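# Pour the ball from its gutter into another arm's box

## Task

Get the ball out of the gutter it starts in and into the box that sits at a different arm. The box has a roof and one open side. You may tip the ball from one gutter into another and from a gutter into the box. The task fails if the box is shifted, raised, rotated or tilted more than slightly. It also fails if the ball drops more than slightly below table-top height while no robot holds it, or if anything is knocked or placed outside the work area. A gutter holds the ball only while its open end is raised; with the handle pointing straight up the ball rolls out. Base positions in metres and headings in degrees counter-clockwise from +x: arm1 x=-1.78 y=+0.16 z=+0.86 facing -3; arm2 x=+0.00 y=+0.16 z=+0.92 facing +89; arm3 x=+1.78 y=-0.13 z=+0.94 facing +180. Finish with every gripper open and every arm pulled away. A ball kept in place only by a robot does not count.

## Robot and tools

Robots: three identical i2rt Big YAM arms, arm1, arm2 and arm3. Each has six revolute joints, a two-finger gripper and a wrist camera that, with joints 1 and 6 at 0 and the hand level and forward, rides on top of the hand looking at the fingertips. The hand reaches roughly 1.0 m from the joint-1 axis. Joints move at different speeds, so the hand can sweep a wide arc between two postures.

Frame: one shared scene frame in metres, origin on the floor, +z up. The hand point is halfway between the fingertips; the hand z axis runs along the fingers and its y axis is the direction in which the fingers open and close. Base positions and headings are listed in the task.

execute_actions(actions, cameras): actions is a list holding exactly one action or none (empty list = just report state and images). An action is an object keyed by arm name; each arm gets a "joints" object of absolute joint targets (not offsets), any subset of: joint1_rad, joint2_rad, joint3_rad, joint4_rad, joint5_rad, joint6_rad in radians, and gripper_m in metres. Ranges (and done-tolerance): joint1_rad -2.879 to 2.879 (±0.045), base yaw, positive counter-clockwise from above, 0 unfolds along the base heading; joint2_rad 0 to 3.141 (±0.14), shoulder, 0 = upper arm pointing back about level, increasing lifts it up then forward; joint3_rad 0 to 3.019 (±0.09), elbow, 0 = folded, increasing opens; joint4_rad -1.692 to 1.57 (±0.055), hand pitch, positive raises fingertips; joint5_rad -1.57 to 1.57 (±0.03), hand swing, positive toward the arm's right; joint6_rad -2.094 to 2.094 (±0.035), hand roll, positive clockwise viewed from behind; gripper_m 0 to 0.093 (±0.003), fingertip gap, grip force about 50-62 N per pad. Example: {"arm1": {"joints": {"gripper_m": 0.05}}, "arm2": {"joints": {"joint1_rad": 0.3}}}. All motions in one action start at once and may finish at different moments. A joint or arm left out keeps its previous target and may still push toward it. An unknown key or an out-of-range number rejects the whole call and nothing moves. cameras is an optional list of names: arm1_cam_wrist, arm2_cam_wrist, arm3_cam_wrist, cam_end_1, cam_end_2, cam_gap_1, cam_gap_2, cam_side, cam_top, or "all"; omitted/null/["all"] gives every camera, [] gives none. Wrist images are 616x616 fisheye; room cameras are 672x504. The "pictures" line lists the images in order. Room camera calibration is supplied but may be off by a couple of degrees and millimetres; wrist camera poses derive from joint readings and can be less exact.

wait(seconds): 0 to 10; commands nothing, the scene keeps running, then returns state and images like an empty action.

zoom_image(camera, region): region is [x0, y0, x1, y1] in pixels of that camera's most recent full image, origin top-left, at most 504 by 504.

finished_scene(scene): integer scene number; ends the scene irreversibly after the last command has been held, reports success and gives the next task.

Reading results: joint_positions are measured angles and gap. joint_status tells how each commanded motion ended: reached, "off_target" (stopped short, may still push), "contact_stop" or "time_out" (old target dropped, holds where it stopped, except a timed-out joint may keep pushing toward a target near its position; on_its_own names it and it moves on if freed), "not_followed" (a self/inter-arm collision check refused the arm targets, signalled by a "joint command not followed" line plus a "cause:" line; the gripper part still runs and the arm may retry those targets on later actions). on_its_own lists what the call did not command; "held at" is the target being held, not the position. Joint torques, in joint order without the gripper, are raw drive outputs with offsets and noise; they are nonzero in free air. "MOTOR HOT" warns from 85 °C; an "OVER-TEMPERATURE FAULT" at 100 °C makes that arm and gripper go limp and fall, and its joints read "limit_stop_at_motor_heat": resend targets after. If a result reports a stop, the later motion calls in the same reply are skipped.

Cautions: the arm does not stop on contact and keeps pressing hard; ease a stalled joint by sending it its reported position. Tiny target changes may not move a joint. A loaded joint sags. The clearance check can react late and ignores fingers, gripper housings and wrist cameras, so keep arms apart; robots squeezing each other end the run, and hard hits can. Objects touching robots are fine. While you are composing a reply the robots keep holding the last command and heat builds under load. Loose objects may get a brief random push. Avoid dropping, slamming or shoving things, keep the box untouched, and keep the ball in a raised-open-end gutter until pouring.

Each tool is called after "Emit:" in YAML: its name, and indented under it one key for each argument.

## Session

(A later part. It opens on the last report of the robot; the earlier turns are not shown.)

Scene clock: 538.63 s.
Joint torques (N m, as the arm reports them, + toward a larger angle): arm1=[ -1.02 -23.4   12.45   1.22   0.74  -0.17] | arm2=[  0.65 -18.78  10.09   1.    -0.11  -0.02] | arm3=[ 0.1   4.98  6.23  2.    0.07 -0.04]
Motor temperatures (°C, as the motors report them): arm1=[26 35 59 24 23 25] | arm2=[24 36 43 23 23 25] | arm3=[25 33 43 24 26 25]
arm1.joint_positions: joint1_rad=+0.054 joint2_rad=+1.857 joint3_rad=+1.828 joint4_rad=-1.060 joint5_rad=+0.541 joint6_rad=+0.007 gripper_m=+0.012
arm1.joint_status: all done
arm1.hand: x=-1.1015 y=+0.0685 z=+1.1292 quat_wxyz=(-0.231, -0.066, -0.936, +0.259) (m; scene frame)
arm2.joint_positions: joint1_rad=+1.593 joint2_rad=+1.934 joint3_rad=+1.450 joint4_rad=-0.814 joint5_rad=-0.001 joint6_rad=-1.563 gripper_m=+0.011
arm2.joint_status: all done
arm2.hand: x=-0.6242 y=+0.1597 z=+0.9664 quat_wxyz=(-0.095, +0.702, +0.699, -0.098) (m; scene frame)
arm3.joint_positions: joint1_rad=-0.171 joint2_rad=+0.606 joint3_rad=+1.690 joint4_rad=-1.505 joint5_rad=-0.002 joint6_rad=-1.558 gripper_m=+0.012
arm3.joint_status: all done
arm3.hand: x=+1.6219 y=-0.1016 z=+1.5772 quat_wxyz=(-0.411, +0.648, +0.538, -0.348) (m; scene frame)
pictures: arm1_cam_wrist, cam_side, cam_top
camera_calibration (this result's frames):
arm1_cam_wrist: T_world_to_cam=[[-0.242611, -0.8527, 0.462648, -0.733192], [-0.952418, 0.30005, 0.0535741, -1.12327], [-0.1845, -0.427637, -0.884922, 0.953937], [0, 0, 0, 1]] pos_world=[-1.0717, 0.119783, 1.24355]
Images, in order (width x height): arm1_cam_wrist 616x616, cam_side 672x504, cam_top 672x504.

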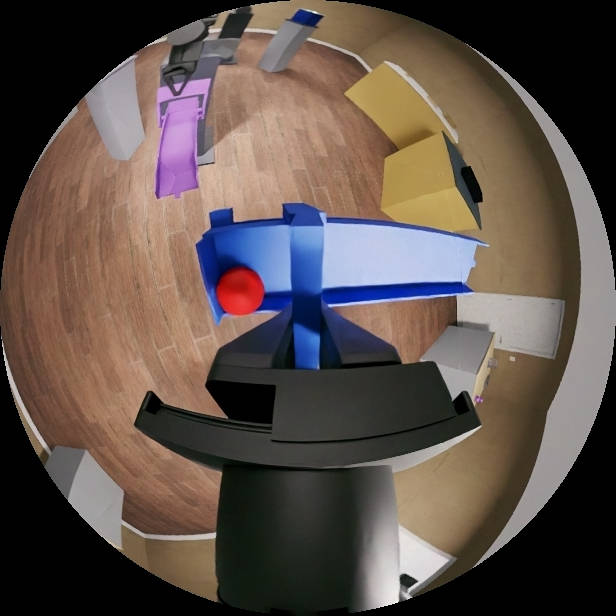

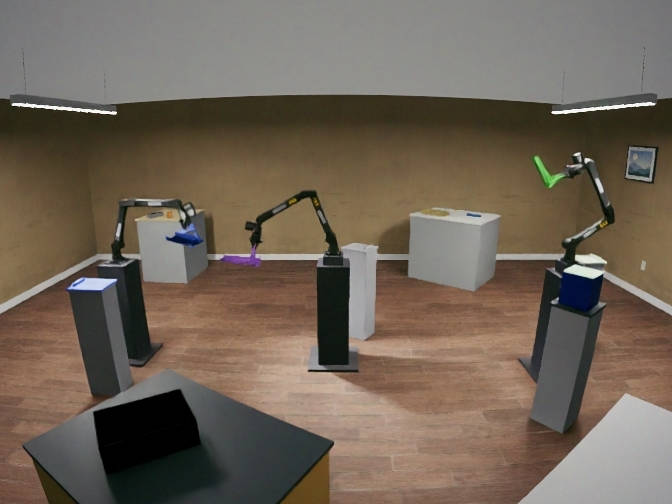

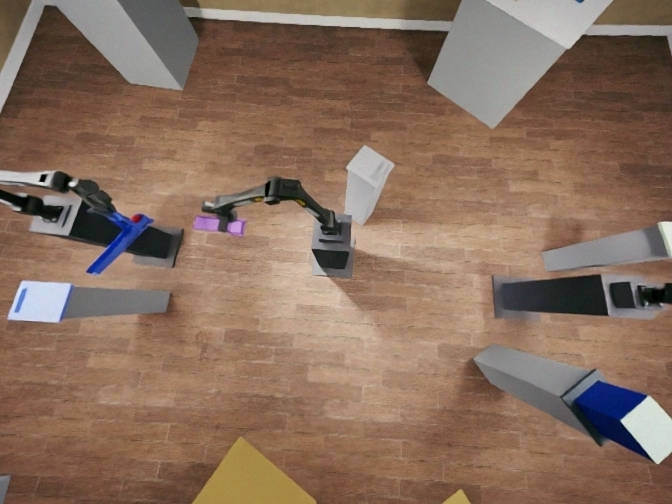

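Emit:
execute_actions:
  actions:
    - {"arm1":{"joints":{"joint6_rad":-1.58}}}
  cameras: ["arm1_cam_wrist","cam_side"]

Emit:
execute_actions:
  actions:
    - {"arm1":{"joints":{"joint5_rad":0.0,"joint4_rad":-1.2}}}
  cameras: ["arm1_cam_wrist","cam_side","cam_gap_1","cam_end_1"]

Scene clock: 549.17 s.
Joint torques (N m, as the arm reports them, + toward a larger angle): arm1=[ -1.   -23.15  12.39   1.14   0.62  -0.17] | arm2=[  1.42 -18.83  10.09   1.    -0.11  -0.06] | arm3=[1.38 4.41 6.08 2.05 0.1  0.  ]
Motor temperatures (°C, as the motors report them): arm1=[26 36 60 24 24 25] | arm2=[24 36 41 23 23 25] | arm3=[25 31 40 24 26 25]
arm1.joint_positions: joint1_rad=+0.054 joint2_rad=+1.857 joint3_rad=+1.828 joint4_rad=-1.060 joint5_rad=+0.542 joint6_rad=-1.573 gripper_m=+0.012
arm1.joint_status: all done
arm1.hand: x=-1.1016 y=+0.0683 z=+1.1293 quat_wxyz=(+0.021, +0.618, -0.706, +0.346) (m; scene frame)
arm2.joint_positions: joint1_rad=+1.593 joint2_rad=+1.934 joint3_rad=+1.450 joint4_rad=-0.814 joint5_rad=-0.001 joint6_rad=-1.563 gripper_m=+0.011
arm2.joint_status: not commanded
arm2.hand: x=-0.6242 y=+0.1597 z=+0.9664 quat_wxyz=(-0.095, +0.702, +0.699, -0.098) (m; scene frame)
arm3.joint_positions: joint1_rad=-0.171 joint2_rad=+0.606 joint3_rad=+1.690 joint4_rad=-1.505 joint5_rad=-0.002 joint6_rad=-1.558 gripper_m=+0.012
arm3.joint_status: not commanded
arm3.hand: x=+1.6219 y=-0.1016 z=+1.5772 quat_wxyz=(-0.411, +0.648, +0.538, -0.348) (m; scene frame)
pictures: arm1_cam_wrist, cam_side
camera_calibration (this result's frames):
arm1_cam_wrist: T_world_to_cam=[[0.883995, 0.0119422, 0.467343, 0.44332], [-0.422857, -0.405875, 0.81022, -1.34618], [0.199359, -0.91385, -0.353742, 0.810135], [0, 0, 0, 1]] pos_world=[-1.12264, 0.188667, 1.1701]
Images, in order (width x height): arm1_cam_wrist 616x616, cam_side 672x504.

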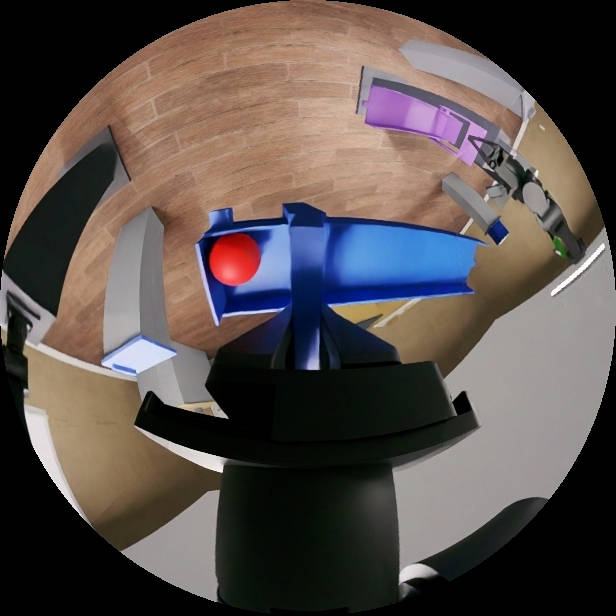

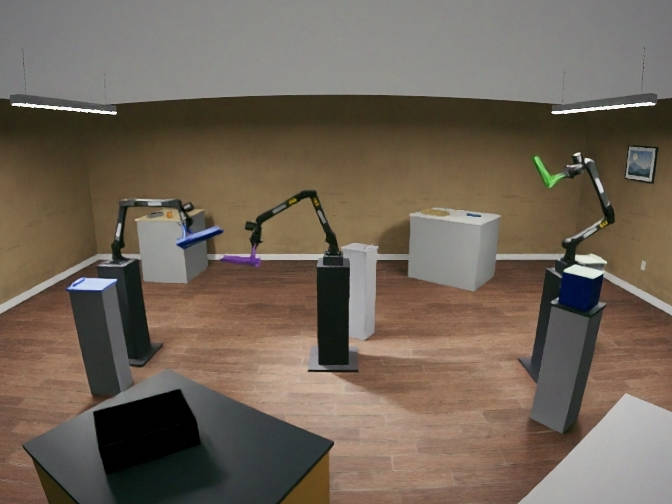

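Scene clock: 550.33 s.
Joint torques (N m, as the arm reports them, + toward a larger angle): arm1=[ -0.99 -23.03  12.22   0.38  -0.21  -0.15] | arm2=[  1.37 -18.83  10.08   0.99  -0.11  -0.07] | arm3=[1.27 4.   6.14 1.84 0.1  0.01]
Motor temperatures (°C, as the motors report them): arm1=[26 36 60 24 24 25] | arm2=[24 36 41 23 23 25] | arm3=[25 31 40 24 26 25]
arm1.joint_positions: joint1_rad=+0.054 joint2_rad=+1.857 joint3_rad=+1.828 joint4_rad=-1.193 joint5_rad=+0.002 joint6_rad=-1.576 gripper_m=+0.012
arm1.joint_status: all done
arm1.hand: x=-1.1203 y=+0.1565 z=+1.0943 quat_wxyz=(-0.122, +0.699, -0.694, +0.124) (m; scene frame)
arm2.joint_positions: joint1_rad=+1.593 joint2_rad=+1.934 joint3_rad=+1.450 joint4_rad=-0.814 joint5_rad=-0.001 joint6_rad=-1.563 gripper_m=+0.011
arm2.joint_status: not commanded
arm2.hand: x=-0.6242 y=+0.1597 z=+0.9664 quat_wxyz=(-0.095, +0.702, +0.699, -0.098) (m; scene frame)
arm3.joint_positions: joint1_rad=-0.171 joint2_rad=+0.606 joint3_rad=+1.690 joint4_rad=-1.505 joint5_rad=-0.002 joint6_rad=-1.558 gripper_m=+0.012
arm3.joint_status: not commanded
arm3.hand: x=+1.6219 y=-0.1016 z=+1.5772 quat_wxyz=(-0.411, +0.648, +0.538, -0.348) (m; scene frame)
pictures: arm1_cam_wrist, cam_end_1, cam_gap_1, cam_side
camera_calibration (this result's frames):
arm1_cam_wrist: T_world_to_cam=[[0.936608, 0.0111885, 0.3502, 0.662395], [-0.192984, -0.817748, 0.54226, -0.674677], [0.292443, -0.575468, -0.76375, 1.38209], [0, 0, 0, 1]] pos_world=[-1.15479, 0.236221, 1.18945]
Images, in order (width x height): arm1_cam_wrist 616x616, cam_end_1 672x504, cam_gap_1 672x504, cam_side 672x504.

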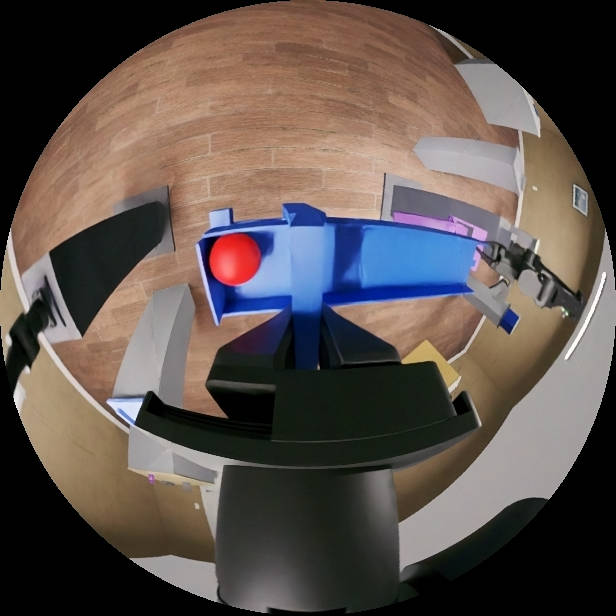

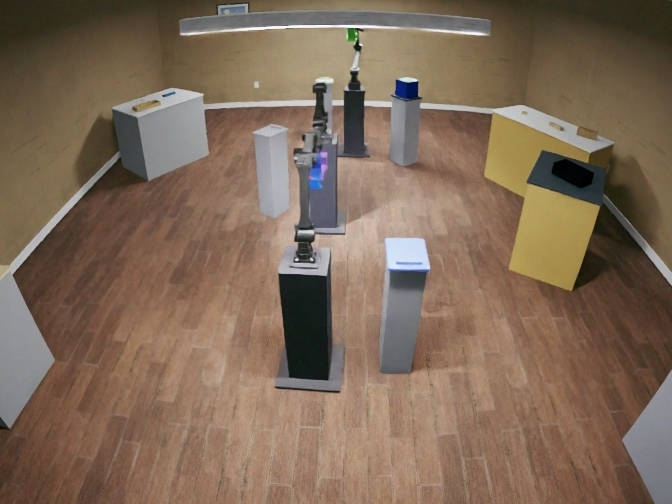

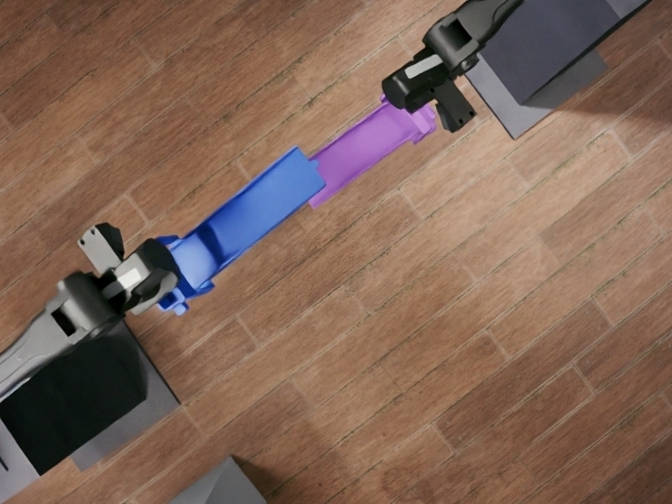

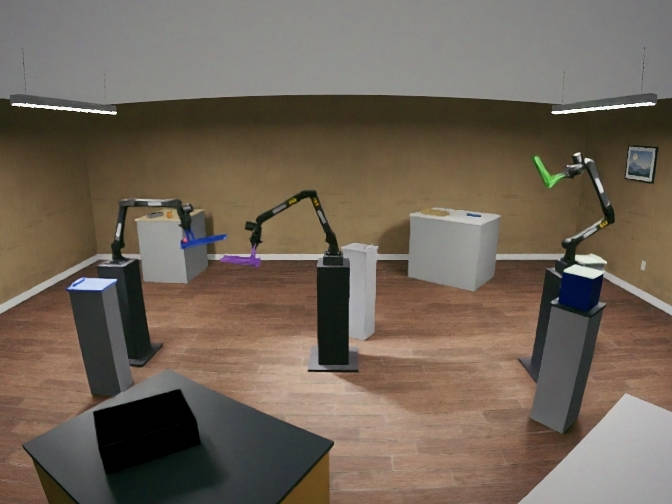

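Emit:
zoom_image:
  camera: "cam_side"
  region: [160, 190, 290, 280]

Region (160, 190, 290, 280) of cam_side's 672x504 image, scaled by 3.877, with more detail than that image has; it fills the top 349 rows of this view, and the rest is white.

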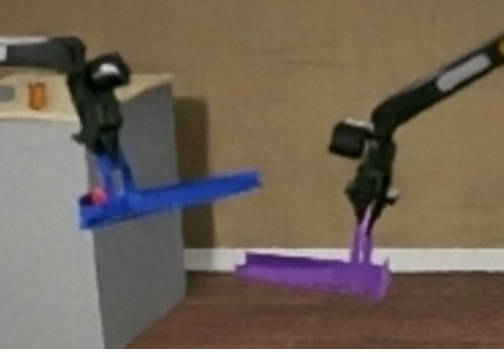

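Emit:
execute_actions:
  actions:
    - {"arm1":{"joints":{"joint4_rad":-1.335}},"arm2":{"joints":{"joint2_rad":2.155,"joint3_rad":1.92,"joint4_rad":-1.015}}}
  cameras: ["arm1_cam_wrist","cam_side","cam_gap_1"]

Emit:
zoom_image:
  camera: "cam_side"
  region: [160, 190, 290, 280]

Scene clock: 613.83 s.
Joint torques (N m, as the arm reports them, + toward a larger angle): arm1=[ -1.12 -22.68  12.04   0.11  -0.21  -0.16] | arm2=[  1.42 -23.11  14.31   0.41  -0.11  -0.05] | arm3=[ 0.69  4.29  6.2   1.87  0.16 -0.02]
Motor temperatures (°C, as the motors report them): arm1=[26 37 64 24 23 25] | arm2=[24 38 40 23 23 25] | arm3=[25 29 37 24 26 25]
arm1.joint_positions: joint1_rad=+0.054 joint2_rad=+1.857 joint3_rad=+1.828 joint4_rad=-1.327 joint5_rad=+0.002 joint6_rad=-1.576 gripper_m=+0.012
arm1.joint_status: all done
arm1.hand: x=-1.1517 y=+0.1565 z=+1.0852 quat_wxyz=(-0.075, +0.705, -0.701, +0.077) (m; scene frame)
arm2.joint_positions: joint1_rad=+1.593 joint2_rad=+2.169 joint3_rad=+1.880 joint4_rad=-1.004 joint5_rad=-0.001 joint6_rad=-1.564 gripper_m=+0.011
arm2.joint_status: all done
arm2.hand: x=-0.7245 y=+0.1593 z=+0.9807 quat_wxyz=(-0.096, +0.701, +0.699, -0.100) (m; scene frame)
arm3.joint_positions: joint1_rad=-0.171 joint2_rad=+0.606 joint3_rad=+1.690 joint4_rad=-1.505 joint5_rad=-0.002 joint6_rad=-1.558 gripper_m=+0.012
arm3.joint_status: not commanded
arm3.hand: x=+1.6219 y=-0.1016 z=+1.5772 quat_wxyz=(-0.411, +0.648, +0.538, -0.348) (m; scene frame)
pictures: arm1_cam_wrist, cam_gap_1, cam_side
camera_calibration (this result's frames):
arm1_cam_wrist: T_world_to_cam=[[0.974806, 0.0112596, 0.222772, 0.877275], [-0.119282, -0.817613, 0.563278, -0.613815], [0.188483, -0.575659, -0.79567, 1.29926], [0, 0, 0, 1]] pos_world=[-1.17328, 0.236187, 1.18409]
Images, in order (width x height): arm1_cam_wrist 616x616, cam_gap_1 672x504, cam_side 672x504.

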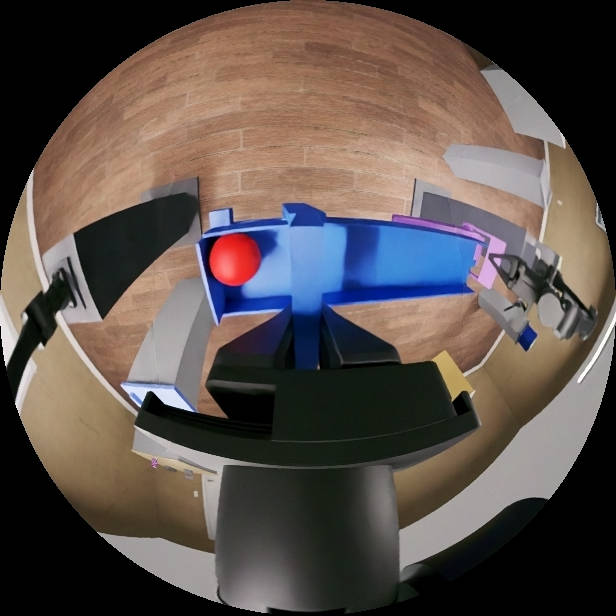

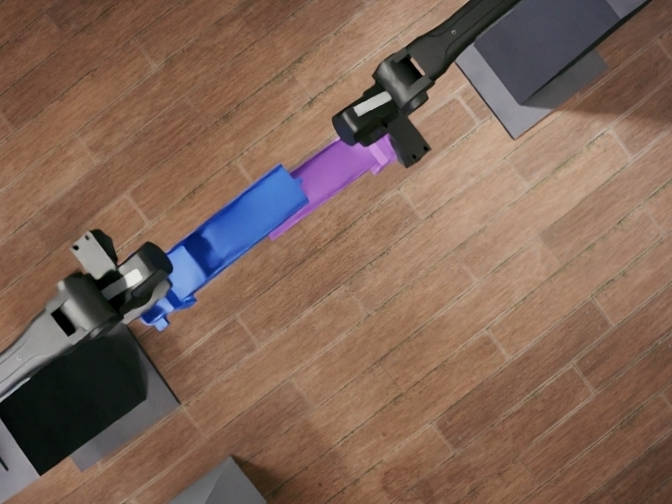

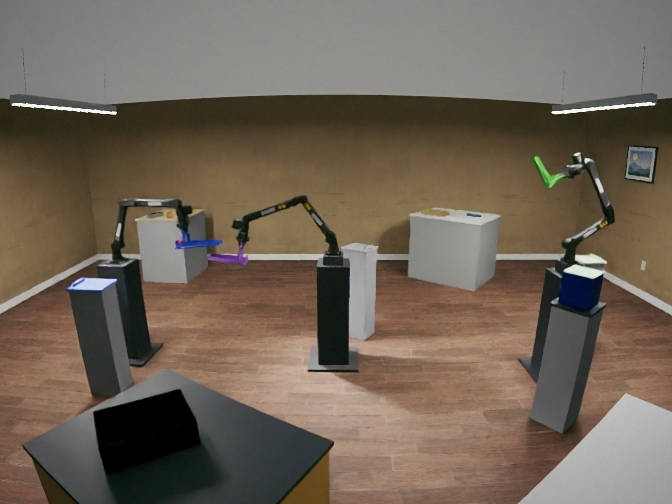

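Region (160, 190, 290, 280) of cam_side's 672x504 image, scaled by 3.877, with more detail than that image has; it fills the top 349 rows of this view, and the rest is white.

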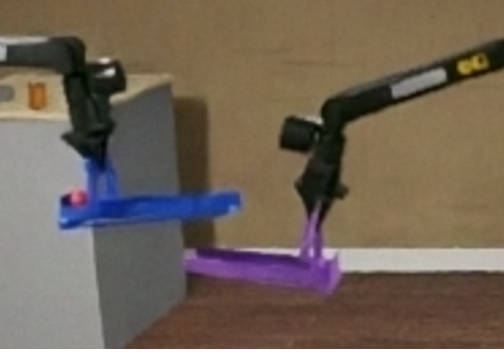

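Emit:
execute_actions:
  actions:
    - {"arm1":{"joints":{"joint4_rad":-1.475}}}
  cameras: ["arm1_cam_wrist","arm2_cam_wrist","cam_side"]

Emit:
execute_actions:
  actions: []
  cameras: ["arm1_cam_wrist","arm2_cam_wrist","cam_side"]

Scene clock: 626.07 s.
Joint torques (N m, as the arm reports them, + toward a larger angle): arm1=[ -0.98 -22.44  11.83  -0.21  -0.22  -0.18] | arm2=[  1.44 -23.5   14.26   0.38  -0.12  -0.06] | arm3=[ 0.56  4.58  6.03  2.03  0.13 -0.01]
Motor temperatures (°C, as the motors report them): arm1=[26 37 64 24 23 25] | arm2=[24 39 43 23 23 25] | arm3=[25 29 37 24 26 25]
arm1.joint_positions: joint1_rad=+0.054 joint2_rad=+1.857 joint3_rad=+1.828 joint4_rad=-1.464 joint5_rad=+0.002 joint6_rad=-1.576 gripper_m=+0.012
arm1.joint_status: all done
arm1.hand: x=-1.1852 y=+0.1564 z=+1.0803 quat_wxyz=(-0.027, +0.709, -0.704, +0.028) (m; scene frame)
arm2.joint_positions: joint1_rad=+1.593 joint2_rad=+2.169 joint3_rad=+1.880 joint4_rad=-1.004 joint5_rad=-0.001 joint6_rad=-1.564 gripper_m=+0.011
arm2.joint_status: not commanded
arm2.hand: x=-0.7245 y=+0.1593 z=+0.9807 quat_wxyz=(-0.096, +0.701, +0.699, -0.100) (m; scene frame)
arm3.joint_positions: joint1_rad=-0.171 joint2_rad=+0.606 joint3_rad=+1.690 joint4_rad=-1.505 joint5_rad=-0.002 joint6_rad=-1.558 gripper_m=+0.012
arm3.joint_status: not commanded
arm3.hand: x=+1.6219 y=-0.1016 z=+1.5772 quat_wxyz=(-0.411, +0.648, +0.538, -0.348) (m; scene frame)
pictures: arm1_cam_wrist, arm2_cam_wrist, cam_side
camera_calibration (this result's frames):
arm1_cam_wrist: T_world_to_cam=[[0.996158, 0.0112998, 0.0868408, 1.08315], [-0.0408118, -0.817469, 0.574525, -0.534265], [0.0774817, -0.575862, -0.813867, 1.18976], [0, 0, 0, 1]] pos_world=[-1.19297, 0.236151, 1.18119]
arm2_cam_wrist: T_world_to_cam=[[-0.964613, 0.00312017, 0.263651, -0.957442], [0.153342, 0.820078, 0.551324, -0.553035], [-0.214495, 0.572243, -0.791537, 0.654635], [0, 0, 0, 1]] pos_world=[-0.698341, 0.0819089, 1.0755]
Images, in order (width x height): arm1_cam_wrist 616x616, arm2_cam_wrist 616x616, cam_side 672x504.

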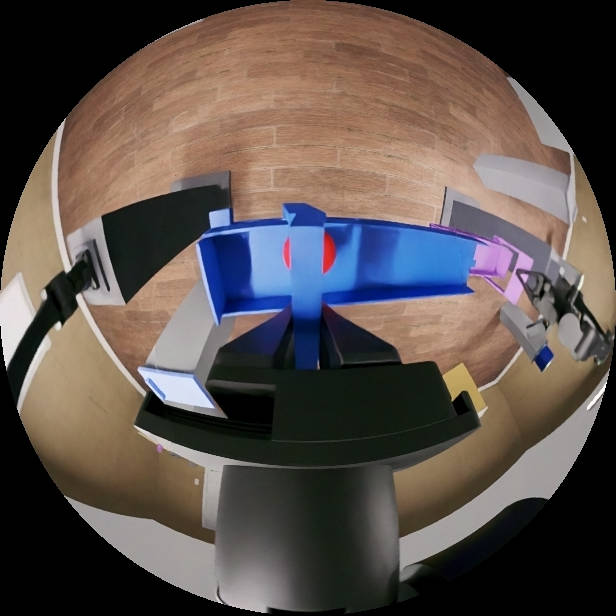

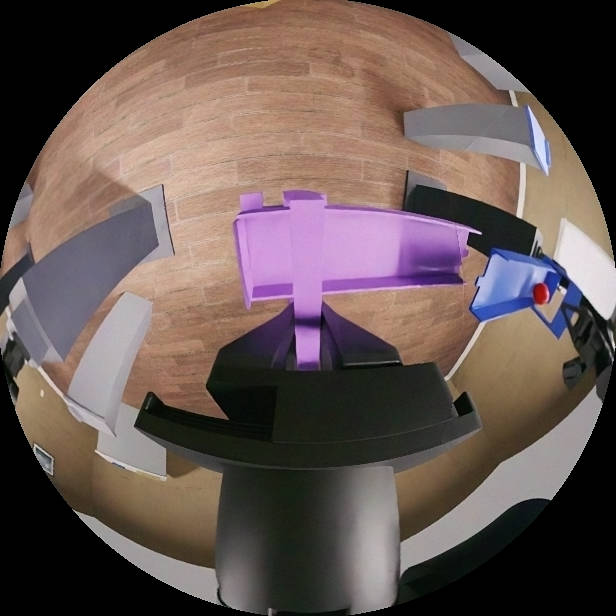

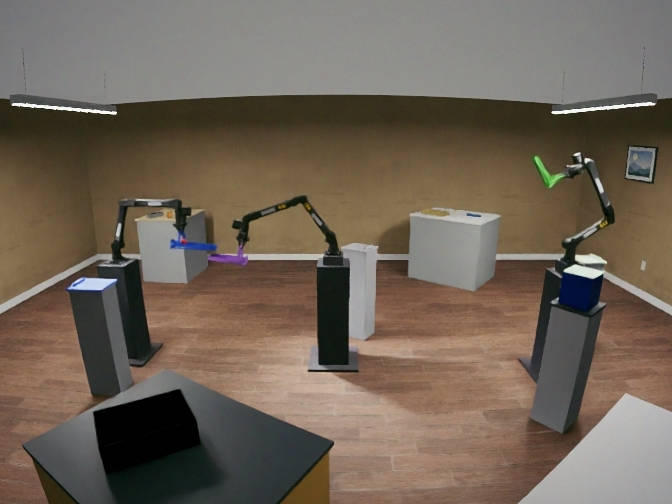

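Scene clock: 626.07 s.
Joint torques (N m, as the arm reports them, + toward a larger angle): arm1=[ -0.98 -22.44  11.83  -0.21  -0.22  -0.18] | arm2=[  1.44 -23.5   14.26   0.38  -0.12  -0.06] | arm3=[ 0.56  4.58  6.03  2.03  0.13 -0.01]
Motor temperatures (°C, as the motors report them): arm1=[26 37 64 24 23 25] | arm2=[24 39 43 23 23 25] | arm3=[25 29 37 24 26 25]
arm1.joint_positions: joint1_rad=+0.054 joint2_rad=+1.857 joint3_rad=+1.828 joint4_rad=-1.464 joint5_rad=+0.002 joint6_rad=-1.576 gripper_m=+0.012
arm1.joint_status: all done
arm1.hand: x=-1.1852 y=+0.1564 z=+1.0803 quat_wxyz=(-0.027, +0.709, -0.704, +0.028) (m; scene frame)
arm2.joint_positions: joint1_rad=+1.593 joint2_rad=+2.169 joint3_rad=+1.880 joint4_rad=-1.004 joint5_rad=-0.001 joint6_rad=-1.564 gripper_m=+0.011
arm2.joint_status: not commanded
arm2.hand: x=-0.7245 y=+0.1593 z=+0.9807 quat_wxyz=(-0.096, +0.701, +0.699, -0.100) (m; scene frame)
arm3.joint_positions: joint1_rad=-0.171 joint2_rad=+0.606 joint3_rad=+1.690 joint4_rad=-1.505 joint5_rad=-0.002 joint6_rad=-1.558 gripper_m=+0.012
arm3.joint_status: not commanded
arm3.hand: x=+1.6219 y=-0.1016 z=+1.5772 quat_wxyz=(-0.411, +0.648, +0.538, -0.348) (m; scene frame)
pictures: arm1_cam_wrist, arm2_cam_wrist, cam_side
camera_calibration (this result's frames):
arm1_cam_wrist: T_world_to_cam=[[0.996158, 0.0112998, 0.0868408, 1.08315], [-0.0408118, -0.817469, 0.574525, -0.534265], [0.0774817, -0.575862, -0.813867, 1.18976], [0, 0, 0, 1]] pos_world=[-1.19297, 0.236151, 1.18119]
arm2_cam_wrist: T_world_to_cam=[[-0.964613, 0.00312017, 0.263651, -0.957442], [0.153342, 0.820078, 0.551324, -0.553035], [-0.214495, 0.572243, -0.791537, 0.654635], [0, 0, 0, 1]] pos_world=[-0.698341, 0.0819089, 1.0755]
Images, in order (width x height): arm1_cam_wrist 616x616, arm2_cam_wrist 616x616, cam_side 672x504.

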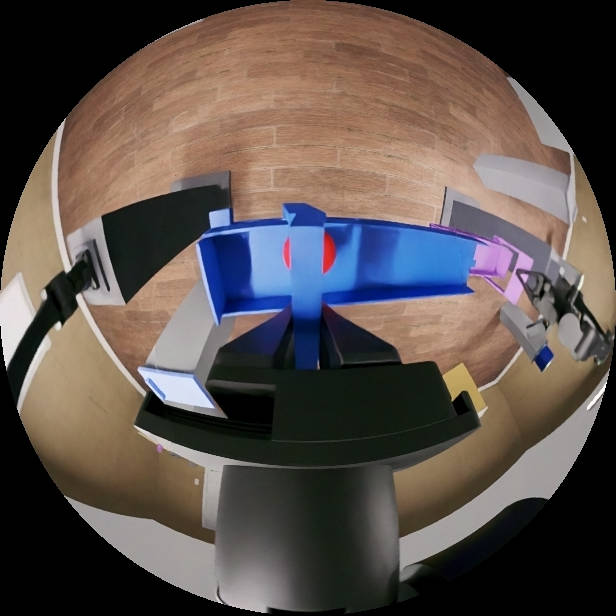

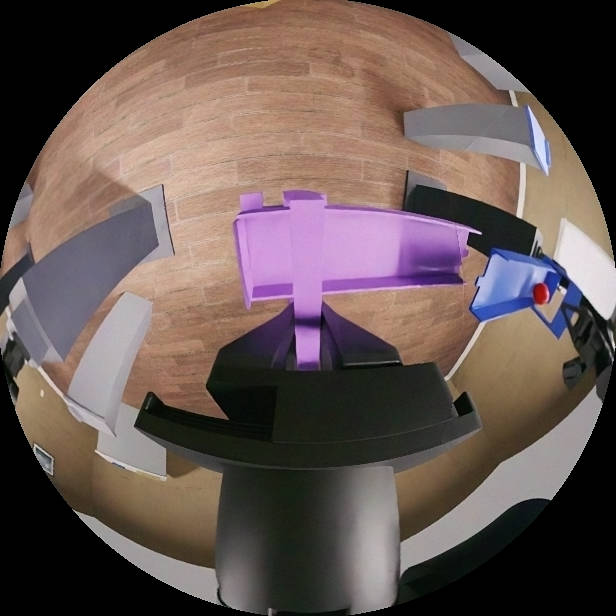

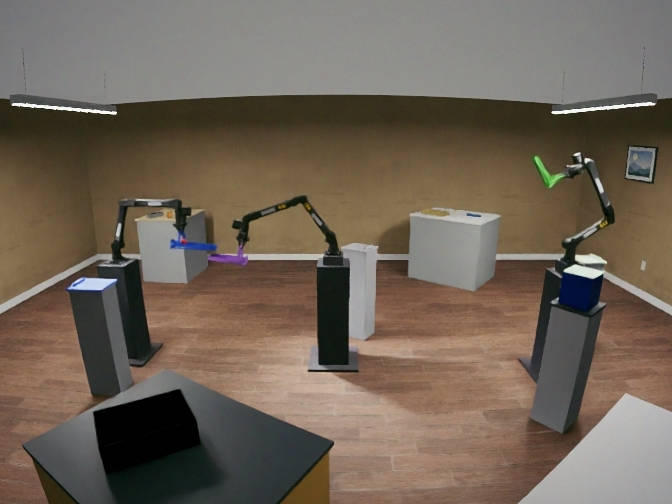

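Emit:
execute_actions:
  actions: []
  cameras: ["arm1_cam_wrist","arm2_cam_wrist","cam_side"]

Scene clock: 630.47 s.
Joint torques (N m, as the arm reports them, + toward a larger angle): arm1=[ -1.1  -22.52  11.85  -0.17  -0.2   -0.18] | arm2=[  1.33 -23.53  14.24   0.52  -0.16  -0.05] | arm3=[ 0.99  4.48  6.18  2.04  0.06 -0.01]
Motor temperatures (°C, as the motors report them): arm1=[26 37 64 24 23 25] | arm2=[24 40 43 23 23 25] | arm3=[25 29 37 24 26 25]
arm1.joint_positions: joint1_rad=+0.054 joint2_rad=+1.857 joint3_rad=+1.828 joint4_rad=-1.466 joint5_rad=+0.002 joint6_rad=-1.576 gripper_m=+0.012
arm1.joint_status: all done
arm1.hand: x=-1.1855 y=+0.1565 z=+1.0803 quat_wxyz=(-0.026, +0.709, -0.704, +0.028) (m; scene frame)
arm2.joint_positions: joint1_rad=+1.593 joint2_rad=+2.169 joint3_rad=+1.880 joint4_rad=-1.009 joint5_rad=+0.000 joint6_rad=-1.566 gripper_m=+0.011
arm2.joint_status: not commanded
arm2.hand: x=-0.7235 y=+0.1596 z=+0.9804 quat_wxyz=(-0.095, +0.701, +0.700, -0.098) (m; scene frame)
arm3.joint_positions: joint1_rad=-0.171 joint2_rad=+0.606 joint3_rad=+1.690 joint4_rad=-1.505 joint5_rad=-0.002 joint6_rad=-1.558 gripper_m=+0.012
arm3.joint_status: not commanded
arm3.hand: x=+1.6219 y=-0.1016 z=+1.5772 quat_wxyz=(-0.411, +0.648, +0.538, -0.348) (m; scene frame)
pictures: arm1_cam_wrist, arm2_cam_wrist, cam_side
camera_calibration (this result's frames):
arm1_cam_wrist: T_world_to_cam=[[0.996289, 0.0112965, 0.0853242, 1.08532], [-0.039911, -0.817687, 0.574278, -0.532842], [0.0762558, -0.575553, -0.814202, 1.18866], [0, 0, 0, 1]] pos_world=[-1.1932, 0.236177, 1.1812]
arm2_cam_wrist: T_world_to_cam=[[-0.96571, 0.00159757, 0.259617, -0.953007], [0.15016, 0.819189, 0.553518, -0.557561], [-0.211791, 0.573522, -0.791339, 0.656031], [0, 0, 0, 1]] pos_world=[-0.697664, 0.082022, 1.07518]
Images, in order (width x height): arm1_cam_wrist 616x616, arm2_cam_wrist 616x616, cam_side 672x504.

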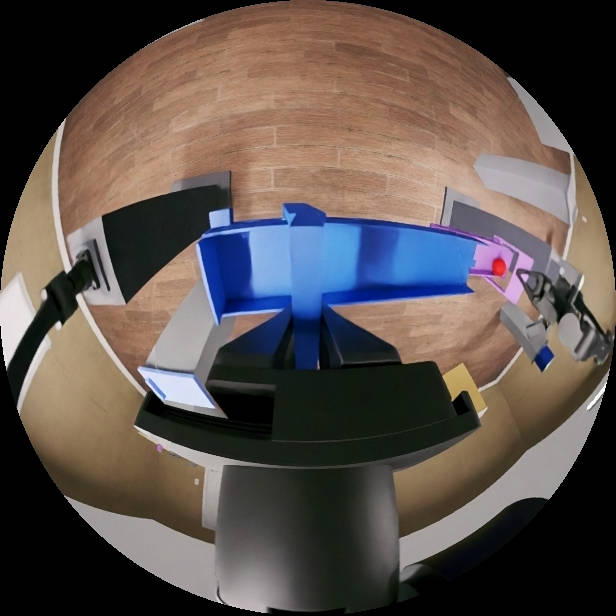

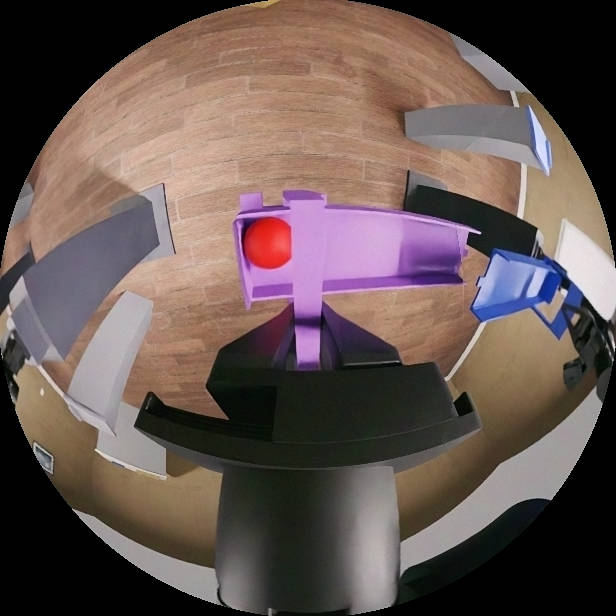

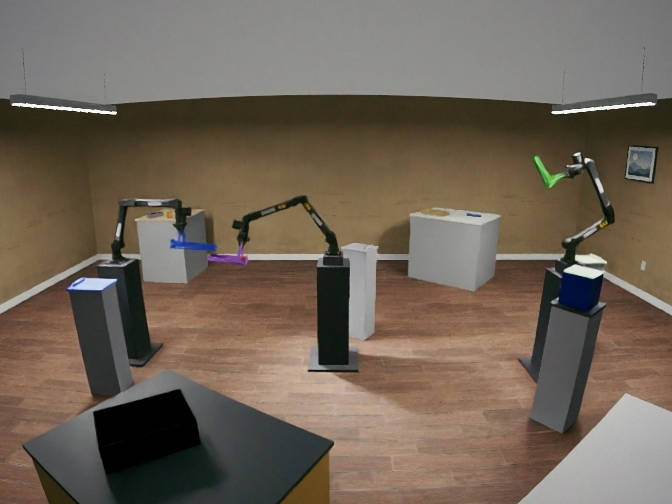

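Emit:
execute_actions:
  actions:
    - {"arm1":{"joints":{"joint1_rad":-1.243,"joint2_rad":1.84,"joint3_rad":1.85,"joint4_rad":-1.52,"joint5_rad":0.19,"joint6_rad":0.267}}}
  cameras: ["cam_side"]

Emit:
execute_actions:
  actions:
    - {"arm2":{"joints":{"joint2_rad":1.75,"joint3_rad":1.6,"joint4_rad":-0.85}},"arm1":{"joints":{"joint3_rad":1.66,"joint4_rad":-1.39}}}
  cameras: ["arm1_cam_wrist","arm2_cam_wrist","cam_side"]

Scene clock: 647.50 s.
Joint torques (N m, as the arm reports them, + toward a larger angle): arm1=[ -0.23 -22.41   9.33  -0.24   0.23  -0.07] | arm2=[  1.37 -23.51  14.23   0.52  -0.16  -0.04] | arm3=[ 0.88  5.55  6.12  1.87  0.06 -0.02]
Motor temperatures (°C, as the motors report them): arm1=[26 37 64 24 23 25] | arm2=[24 40 44 23 23 25] | arm3=[25 29 37 24 26 25]
arm1.joint_positions: joint1_rad=-1.251 joint2_rad=+1.857 joint3_rad=+1.828 joint4_rad=-1.507 joint5_rad=+0.188 joint6_rad=+0.258 gripper_m=+0.012
arm1.joint_status: all done
arm1.hand: x=-1.6568 y=-0.4157 z=+1.0828 quat_wxyz=(+0.032, -0.701, -0.706, +0.090) (m; scene frame)
arm2.joint_positions: joint1_rad=+1.593 joint2_rad=+2.169 joint3_rad=+1.880 joint4_rad=-1.009 joint5_rad=+0.000 joint6_rad=-1.566 gripper_m=+0.011
arm2.joint_status: not commanded
arm2.hand: x=-0.7235 y=+0.1596 z=+0.9804 quat_wxyz=(-0.095, +0.701, +0.700, -0.098) (m; scene frame)
arm3.joint_positions: joint1_rad=-0.171 joint2_rad=+0.606 joint3_rad=+1.690 joint4_rad=-1.505 joint5_rad=-0.002 joint6_rad=-1.558 gripper_m=+0.012
arm3.joint_status: not commanded
arm3.hand: x=+1.6219 y=-0.1016 z=+1.5772 quat_wxyz=(-0.411, +0.648, +0.538, -0.348) (m; scene frame)
pictures: cam_side
Images, in order (width x height): cam_side 672x504.

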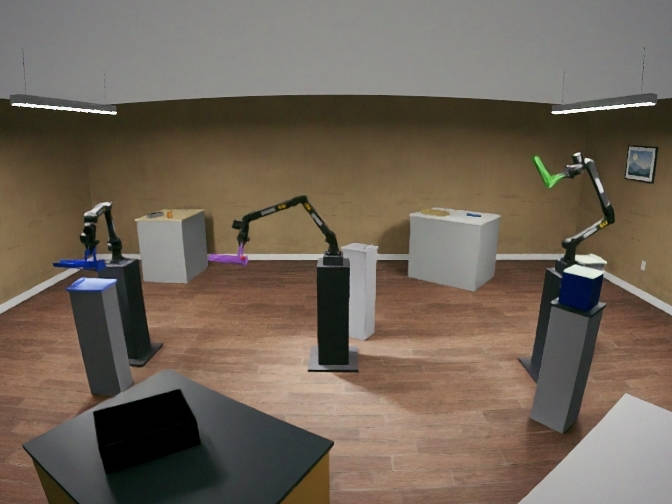

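Scene clock: 649.00 s.
Joint torques (N m, as the arm reports them, + toward a larger angle): arm1=[ -0.16 -21.31   7.96   0.52   0.27  -0.05] | arm2=[  1.42 -17.65  12.34   2.21  -0.15  -0.03] | arm3=[ 1.89  5.    6.08  1.78  0.12 -0.05]
Motor temperatures (°C, as the motors report them): arm1=[26 37 63 24 23 25] | arm2=[24 40 44 23 23 25] | arm3=[25 29 37 24 26 25]
arm1.joint_positions: joint1_rad=-1.251 joint2_rad=+1.852 joint3_rad=+1.654 joint4_rad=-1.403 joint5_rad=+0.188 joint6_rad=+0.259 gripper_m=+0.012
arm1.joint_status: all done
arm1.hand: x=-1.6632 y=-0.3918 z=+1.0196 quat_wxyz=(+0.060, -0.700, -0.708, +0.074) (m; scene frame)
arm2.joint_positions: joint1_rad=+1.593 joint2_rad=+1.748 joint3_rad=+1.588 joint4_rad=-0.873 joint5_rad=+0.000 joint6_rad=-1.566 gripper_m=+0.011
arm2.joint_status: all done
arm2.hand: x=-0.6583 y=+0.1603 z=+1.1399 quat_wxyz=(-0.187, +0.682, +0.681, -0.190) (m; scene frame)
arm3.joint_positions: joint1_rad=-0.171 joint2_rad=+0.606 joint3_rad=+1.690 joint4_rad=-1.505 joint5_rad=-0.002 joint6_rad=-1.558 gripper_m=+0.012
arm3.joint_status: not commanded
arm3.hand: x=+1.6219 y=-0.1016 z=+1.5772 quat_wxyz=(-0.411, +0.648, +0.538, -0.348) (m; scene frame)
pictures: arm1_cam_wrist, arm2_cam_wrist, cam_side
camera_calibration (this result's frames):
arm1_cam_wrist: T_world_to_cam=[[-0.980264, -0.0143291, 0.197174, -1.83894], [0.0980841, 0.830708, 0.548, -0.0632696], [-0.171647, 0.556524, -0.812907, 0.890017], [0, 0, 0, 1]] pos_world=[-1.64367, -0.469108, 1.12076]
arm2_cam_wrist: T_world_to_cam=[[-0.864133, 0.00262887, 0.503256, -1.14253], [0.290178, 0.819623, 0.493979, -0.496183], [-0.411182, 0.572898, -0.709026, 0.570645], [0, 0, 0, 1]] pos_world=[-0.608678, 0.0827658, 1.22469]
Images, in order (width x height): arm1_cam_wrist 616x616, arm2_cam_wrist 616x616, cam_side 672x504.

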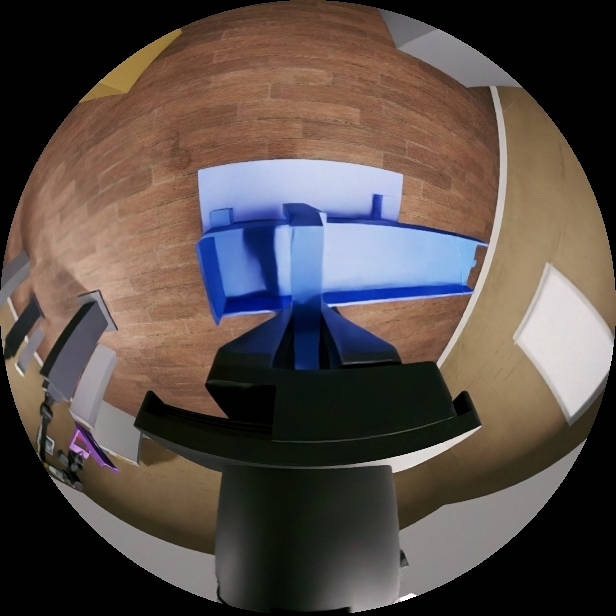

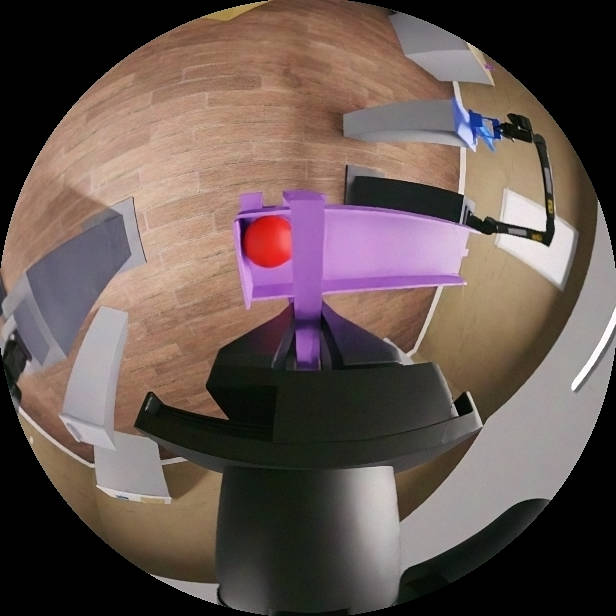

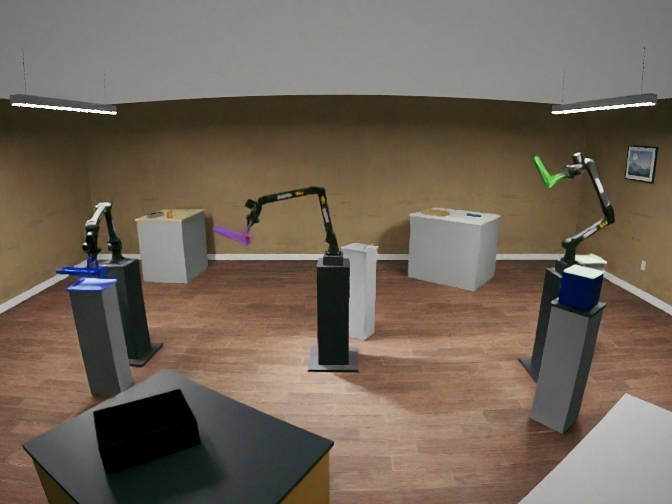

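Emit:
execute_actions:
  actions:
    - {"arm2":{"joints":{"joint1_rad":-1.71,"joint4_rad":-0.65}},"arm1":{"joints":{"joint1_rad":-1.236,"joint2_rad":1.885,"joint3_rad":1.552,"joint4_rad":-1.243,"joint5_rad":0.178}}}
  cameras: ["arm1_cam_wrist","arm2_cam_wrist","cam_side"]

Emit:
zoom_image:
  camera: "cam_side"
  region: [40, 220, 140, 300]

Scene clock: 665.23 s.
Joint torques (N m, as the arm reports them, + toward a larger angle): arm1=[ -0.57 -19.77   6.96   0.88  -0.26  -0.14] | arm2=[  1.06 -18.88  12.54   2.32  -0.22   0.  ] | arm3=[ 1.26  4.89  6.24  1.72  0.11 -0.04]
Motor temperatures (°C, as the motors report them): arm1=[26 37 57 24 23 25] | arm2=[24 39 43 23 23 25] | arm3=[25 28 37 24 26 25]
arm1.joint_positions: joint1_rad=-1.238 joint2_rad=+1.880 joint3_rad=+1.557 joint4_rad=-1.266 joint5_rad=+0.187 joint6_rad=+0.269 gripper_m=+0.012
arm1.joint_status: all done
arm1.hand: x=-1.6561 y=-0.3902 z=+0.9681 quat_wxyz=(+0.054, -0.699, -0.709, +0.077) (m; scene frame)
arm2.joint_positions: joint1_rad=-1.712 joint2_rad=+1.767 joint3_rad=+1.588 joint4_rad=-0.669 joint5_rad=+0.001 joint6_rad=-1.567 gripper_m=+0.011
arm2.joint_status: all done
arm2.hand: x=+0.6921 y=+0.0506 z=+1.1553 quat_wxyz=(-0.228, +0.606, -0.713, +0.269) (m; scene frame)
arm3.joint_positions: joint1_rad=-0.171 joint2_rad=+0.606 joint3_rad=+1.690 joint4_rad=-1.505 joint5_rad=-0.002 joint6_rad=-1.558 gripper_m=+0.012
arm3.joint_status: not commanded
arm3.hand: x=+1.6219 y=-0.1016 z=+1.5772 quat_wxyz=(-0.411, +0.648, +0.538, -0.348) (m; scene frame)
pictures: arm1_cam_wrist, arm2_cam_wrist, cam_side
camera_calibration (this result's frames):
arm1_cam_wrist: T_world_to_cam=[[-0.980915, -0.0147551, 0.193876, -1.81979], [0.0937863, 0.837548, 0.538254, -0.032058], [-0.170322, 0.546165, -0.82018, 0.853676], [0, 0, 0, 1]] pos_world=[-1.63666, -0.466249, 1.07024]
arm2_cam_wrist: T_world_to_cam=[[0.748622, -0.122826, 0.651521, -1.26419], [-0.503326, -0.744916, 0.437907, -0.11262], [0.431542, -0.655754, -0.619482, 0.57518], [0, 0, 0, 1]] pos_world=[0.641505, 0.138008, 1.22928]
Images, in order (width x height): arm1_cam_wrist 616x616, arm2_cam_wrist 616x616, cam_side 672x504.

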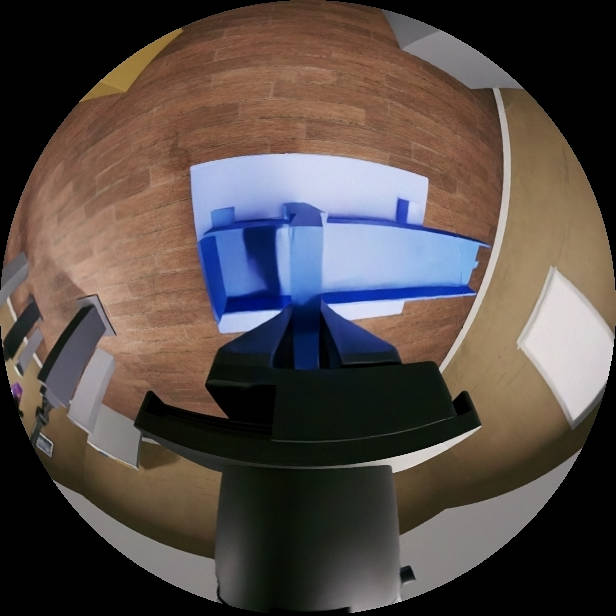

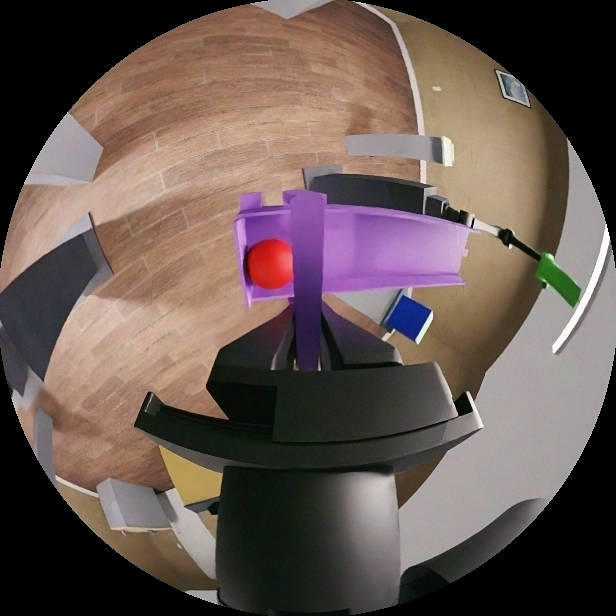

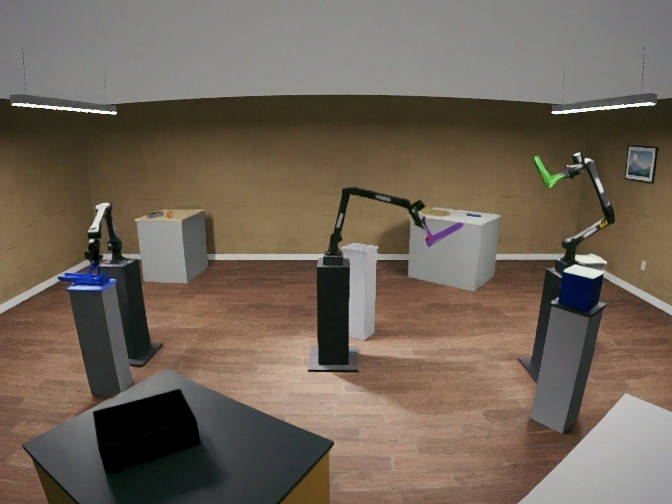

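Region (40, 220, 140, 300) of cam_side's 672x504 image, scaled by 5.040, with more detail than that image has; it fills the top 403 rows of this view, and the rest is white.

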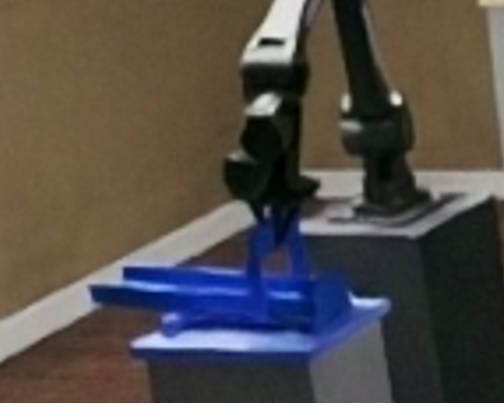

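Emit:
execute_actions:
  actions:
    - {"arm1":{"joints":{"gripper_m":0.08}}}
  cameras: ["cam_side","cam_gap_1","cam_top"]

Scene clock: 695.70 s.
Joint torques (N m, as the arm reports them, + toward a larger angle): arm1=[ -0.58 -20.03   6.99   0.61   0.05  -0.14] | arm2=[  1.75 -19.27  12.56   2.31  -0.19  -0.01] | arm3=[1.07 4.08 6.14 1.92 0.11 0.06]
Motor temperatures (°C, as the motors report them): arm1=[26 36 52 24 23 25] | arm2=[24 39 43 24 23 25] | arm3=[25 28 37 24 26 25]
arm1.joint_positions: joint1_rad=-1.238 joint2_rad=+1.880 joint3_rad=+1.557 joint4_rad=-1.258 joint5_rad=+0.180 joint6_rad=+0.269 gripper_m=+0.080
arm1.joint_status: all done
arm1.hand: x=-1.6544 y=-0.3918 z=+0.9678 quat_wxyz=(+0.049, -0.700, -0.709, +0.076) (m; scene frame)
arm2.joint_positions: joint1_rad=-1.712 joint2_rad=+1.767 joint3_rad=+1.588 joint4_rad=-0.669 joint5_rad=+0.001 joint6_rad=-1.567 gripper_m=+0.011
arm2.joint_status: not commanded
arm2.hand: x=+0.6921 y=+0.0506 z=+1.1553 quat_wxyz=(-0.228, +0.606, -0.713, +0.269) (m; scene frame)
arm3.joint_positions: joint1_rad=-0.171 joint2_rad=+0.606 joint3_rad=+1.690 joint4_rad=-1.505 joint5_rad=-0.002 joint6_rad=-1.558 gripper_m=+0.012
arm3.joint_status: not commanded
arm3.hand: x=+1.6219 y=-0.1016 z=+1.5772 quat_wxyz=(-0.411, +0.648, +0.538, -0.348) (m; scene frame)
pictures: cam_gap_1, cam_side, cam_top
Images, in order (width x height): cam_gap_1 672x504, cam_side 672x504, cam_top 672x504.

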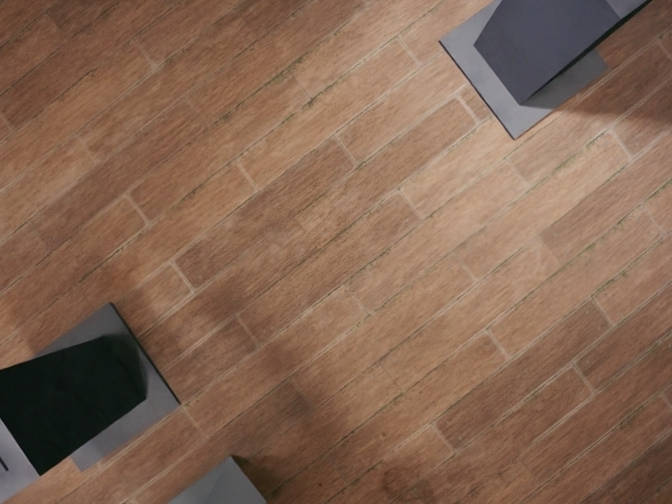

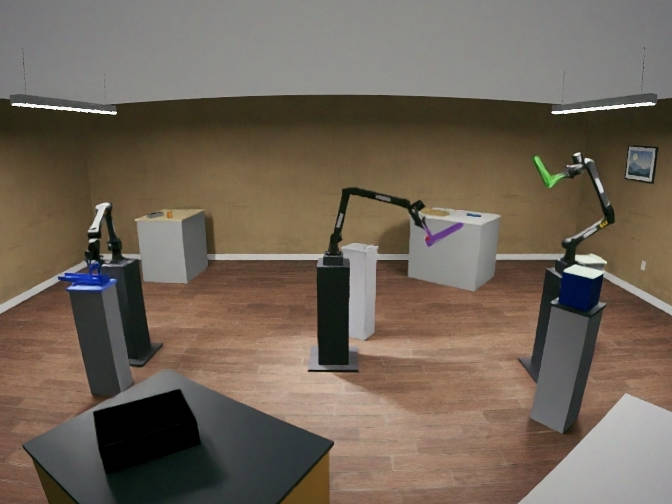

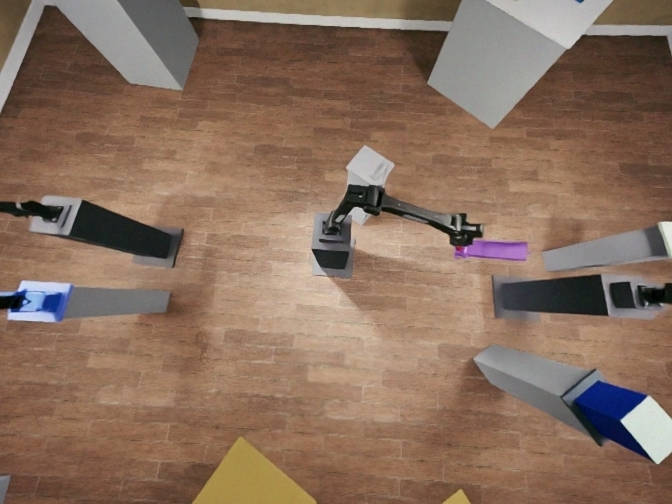

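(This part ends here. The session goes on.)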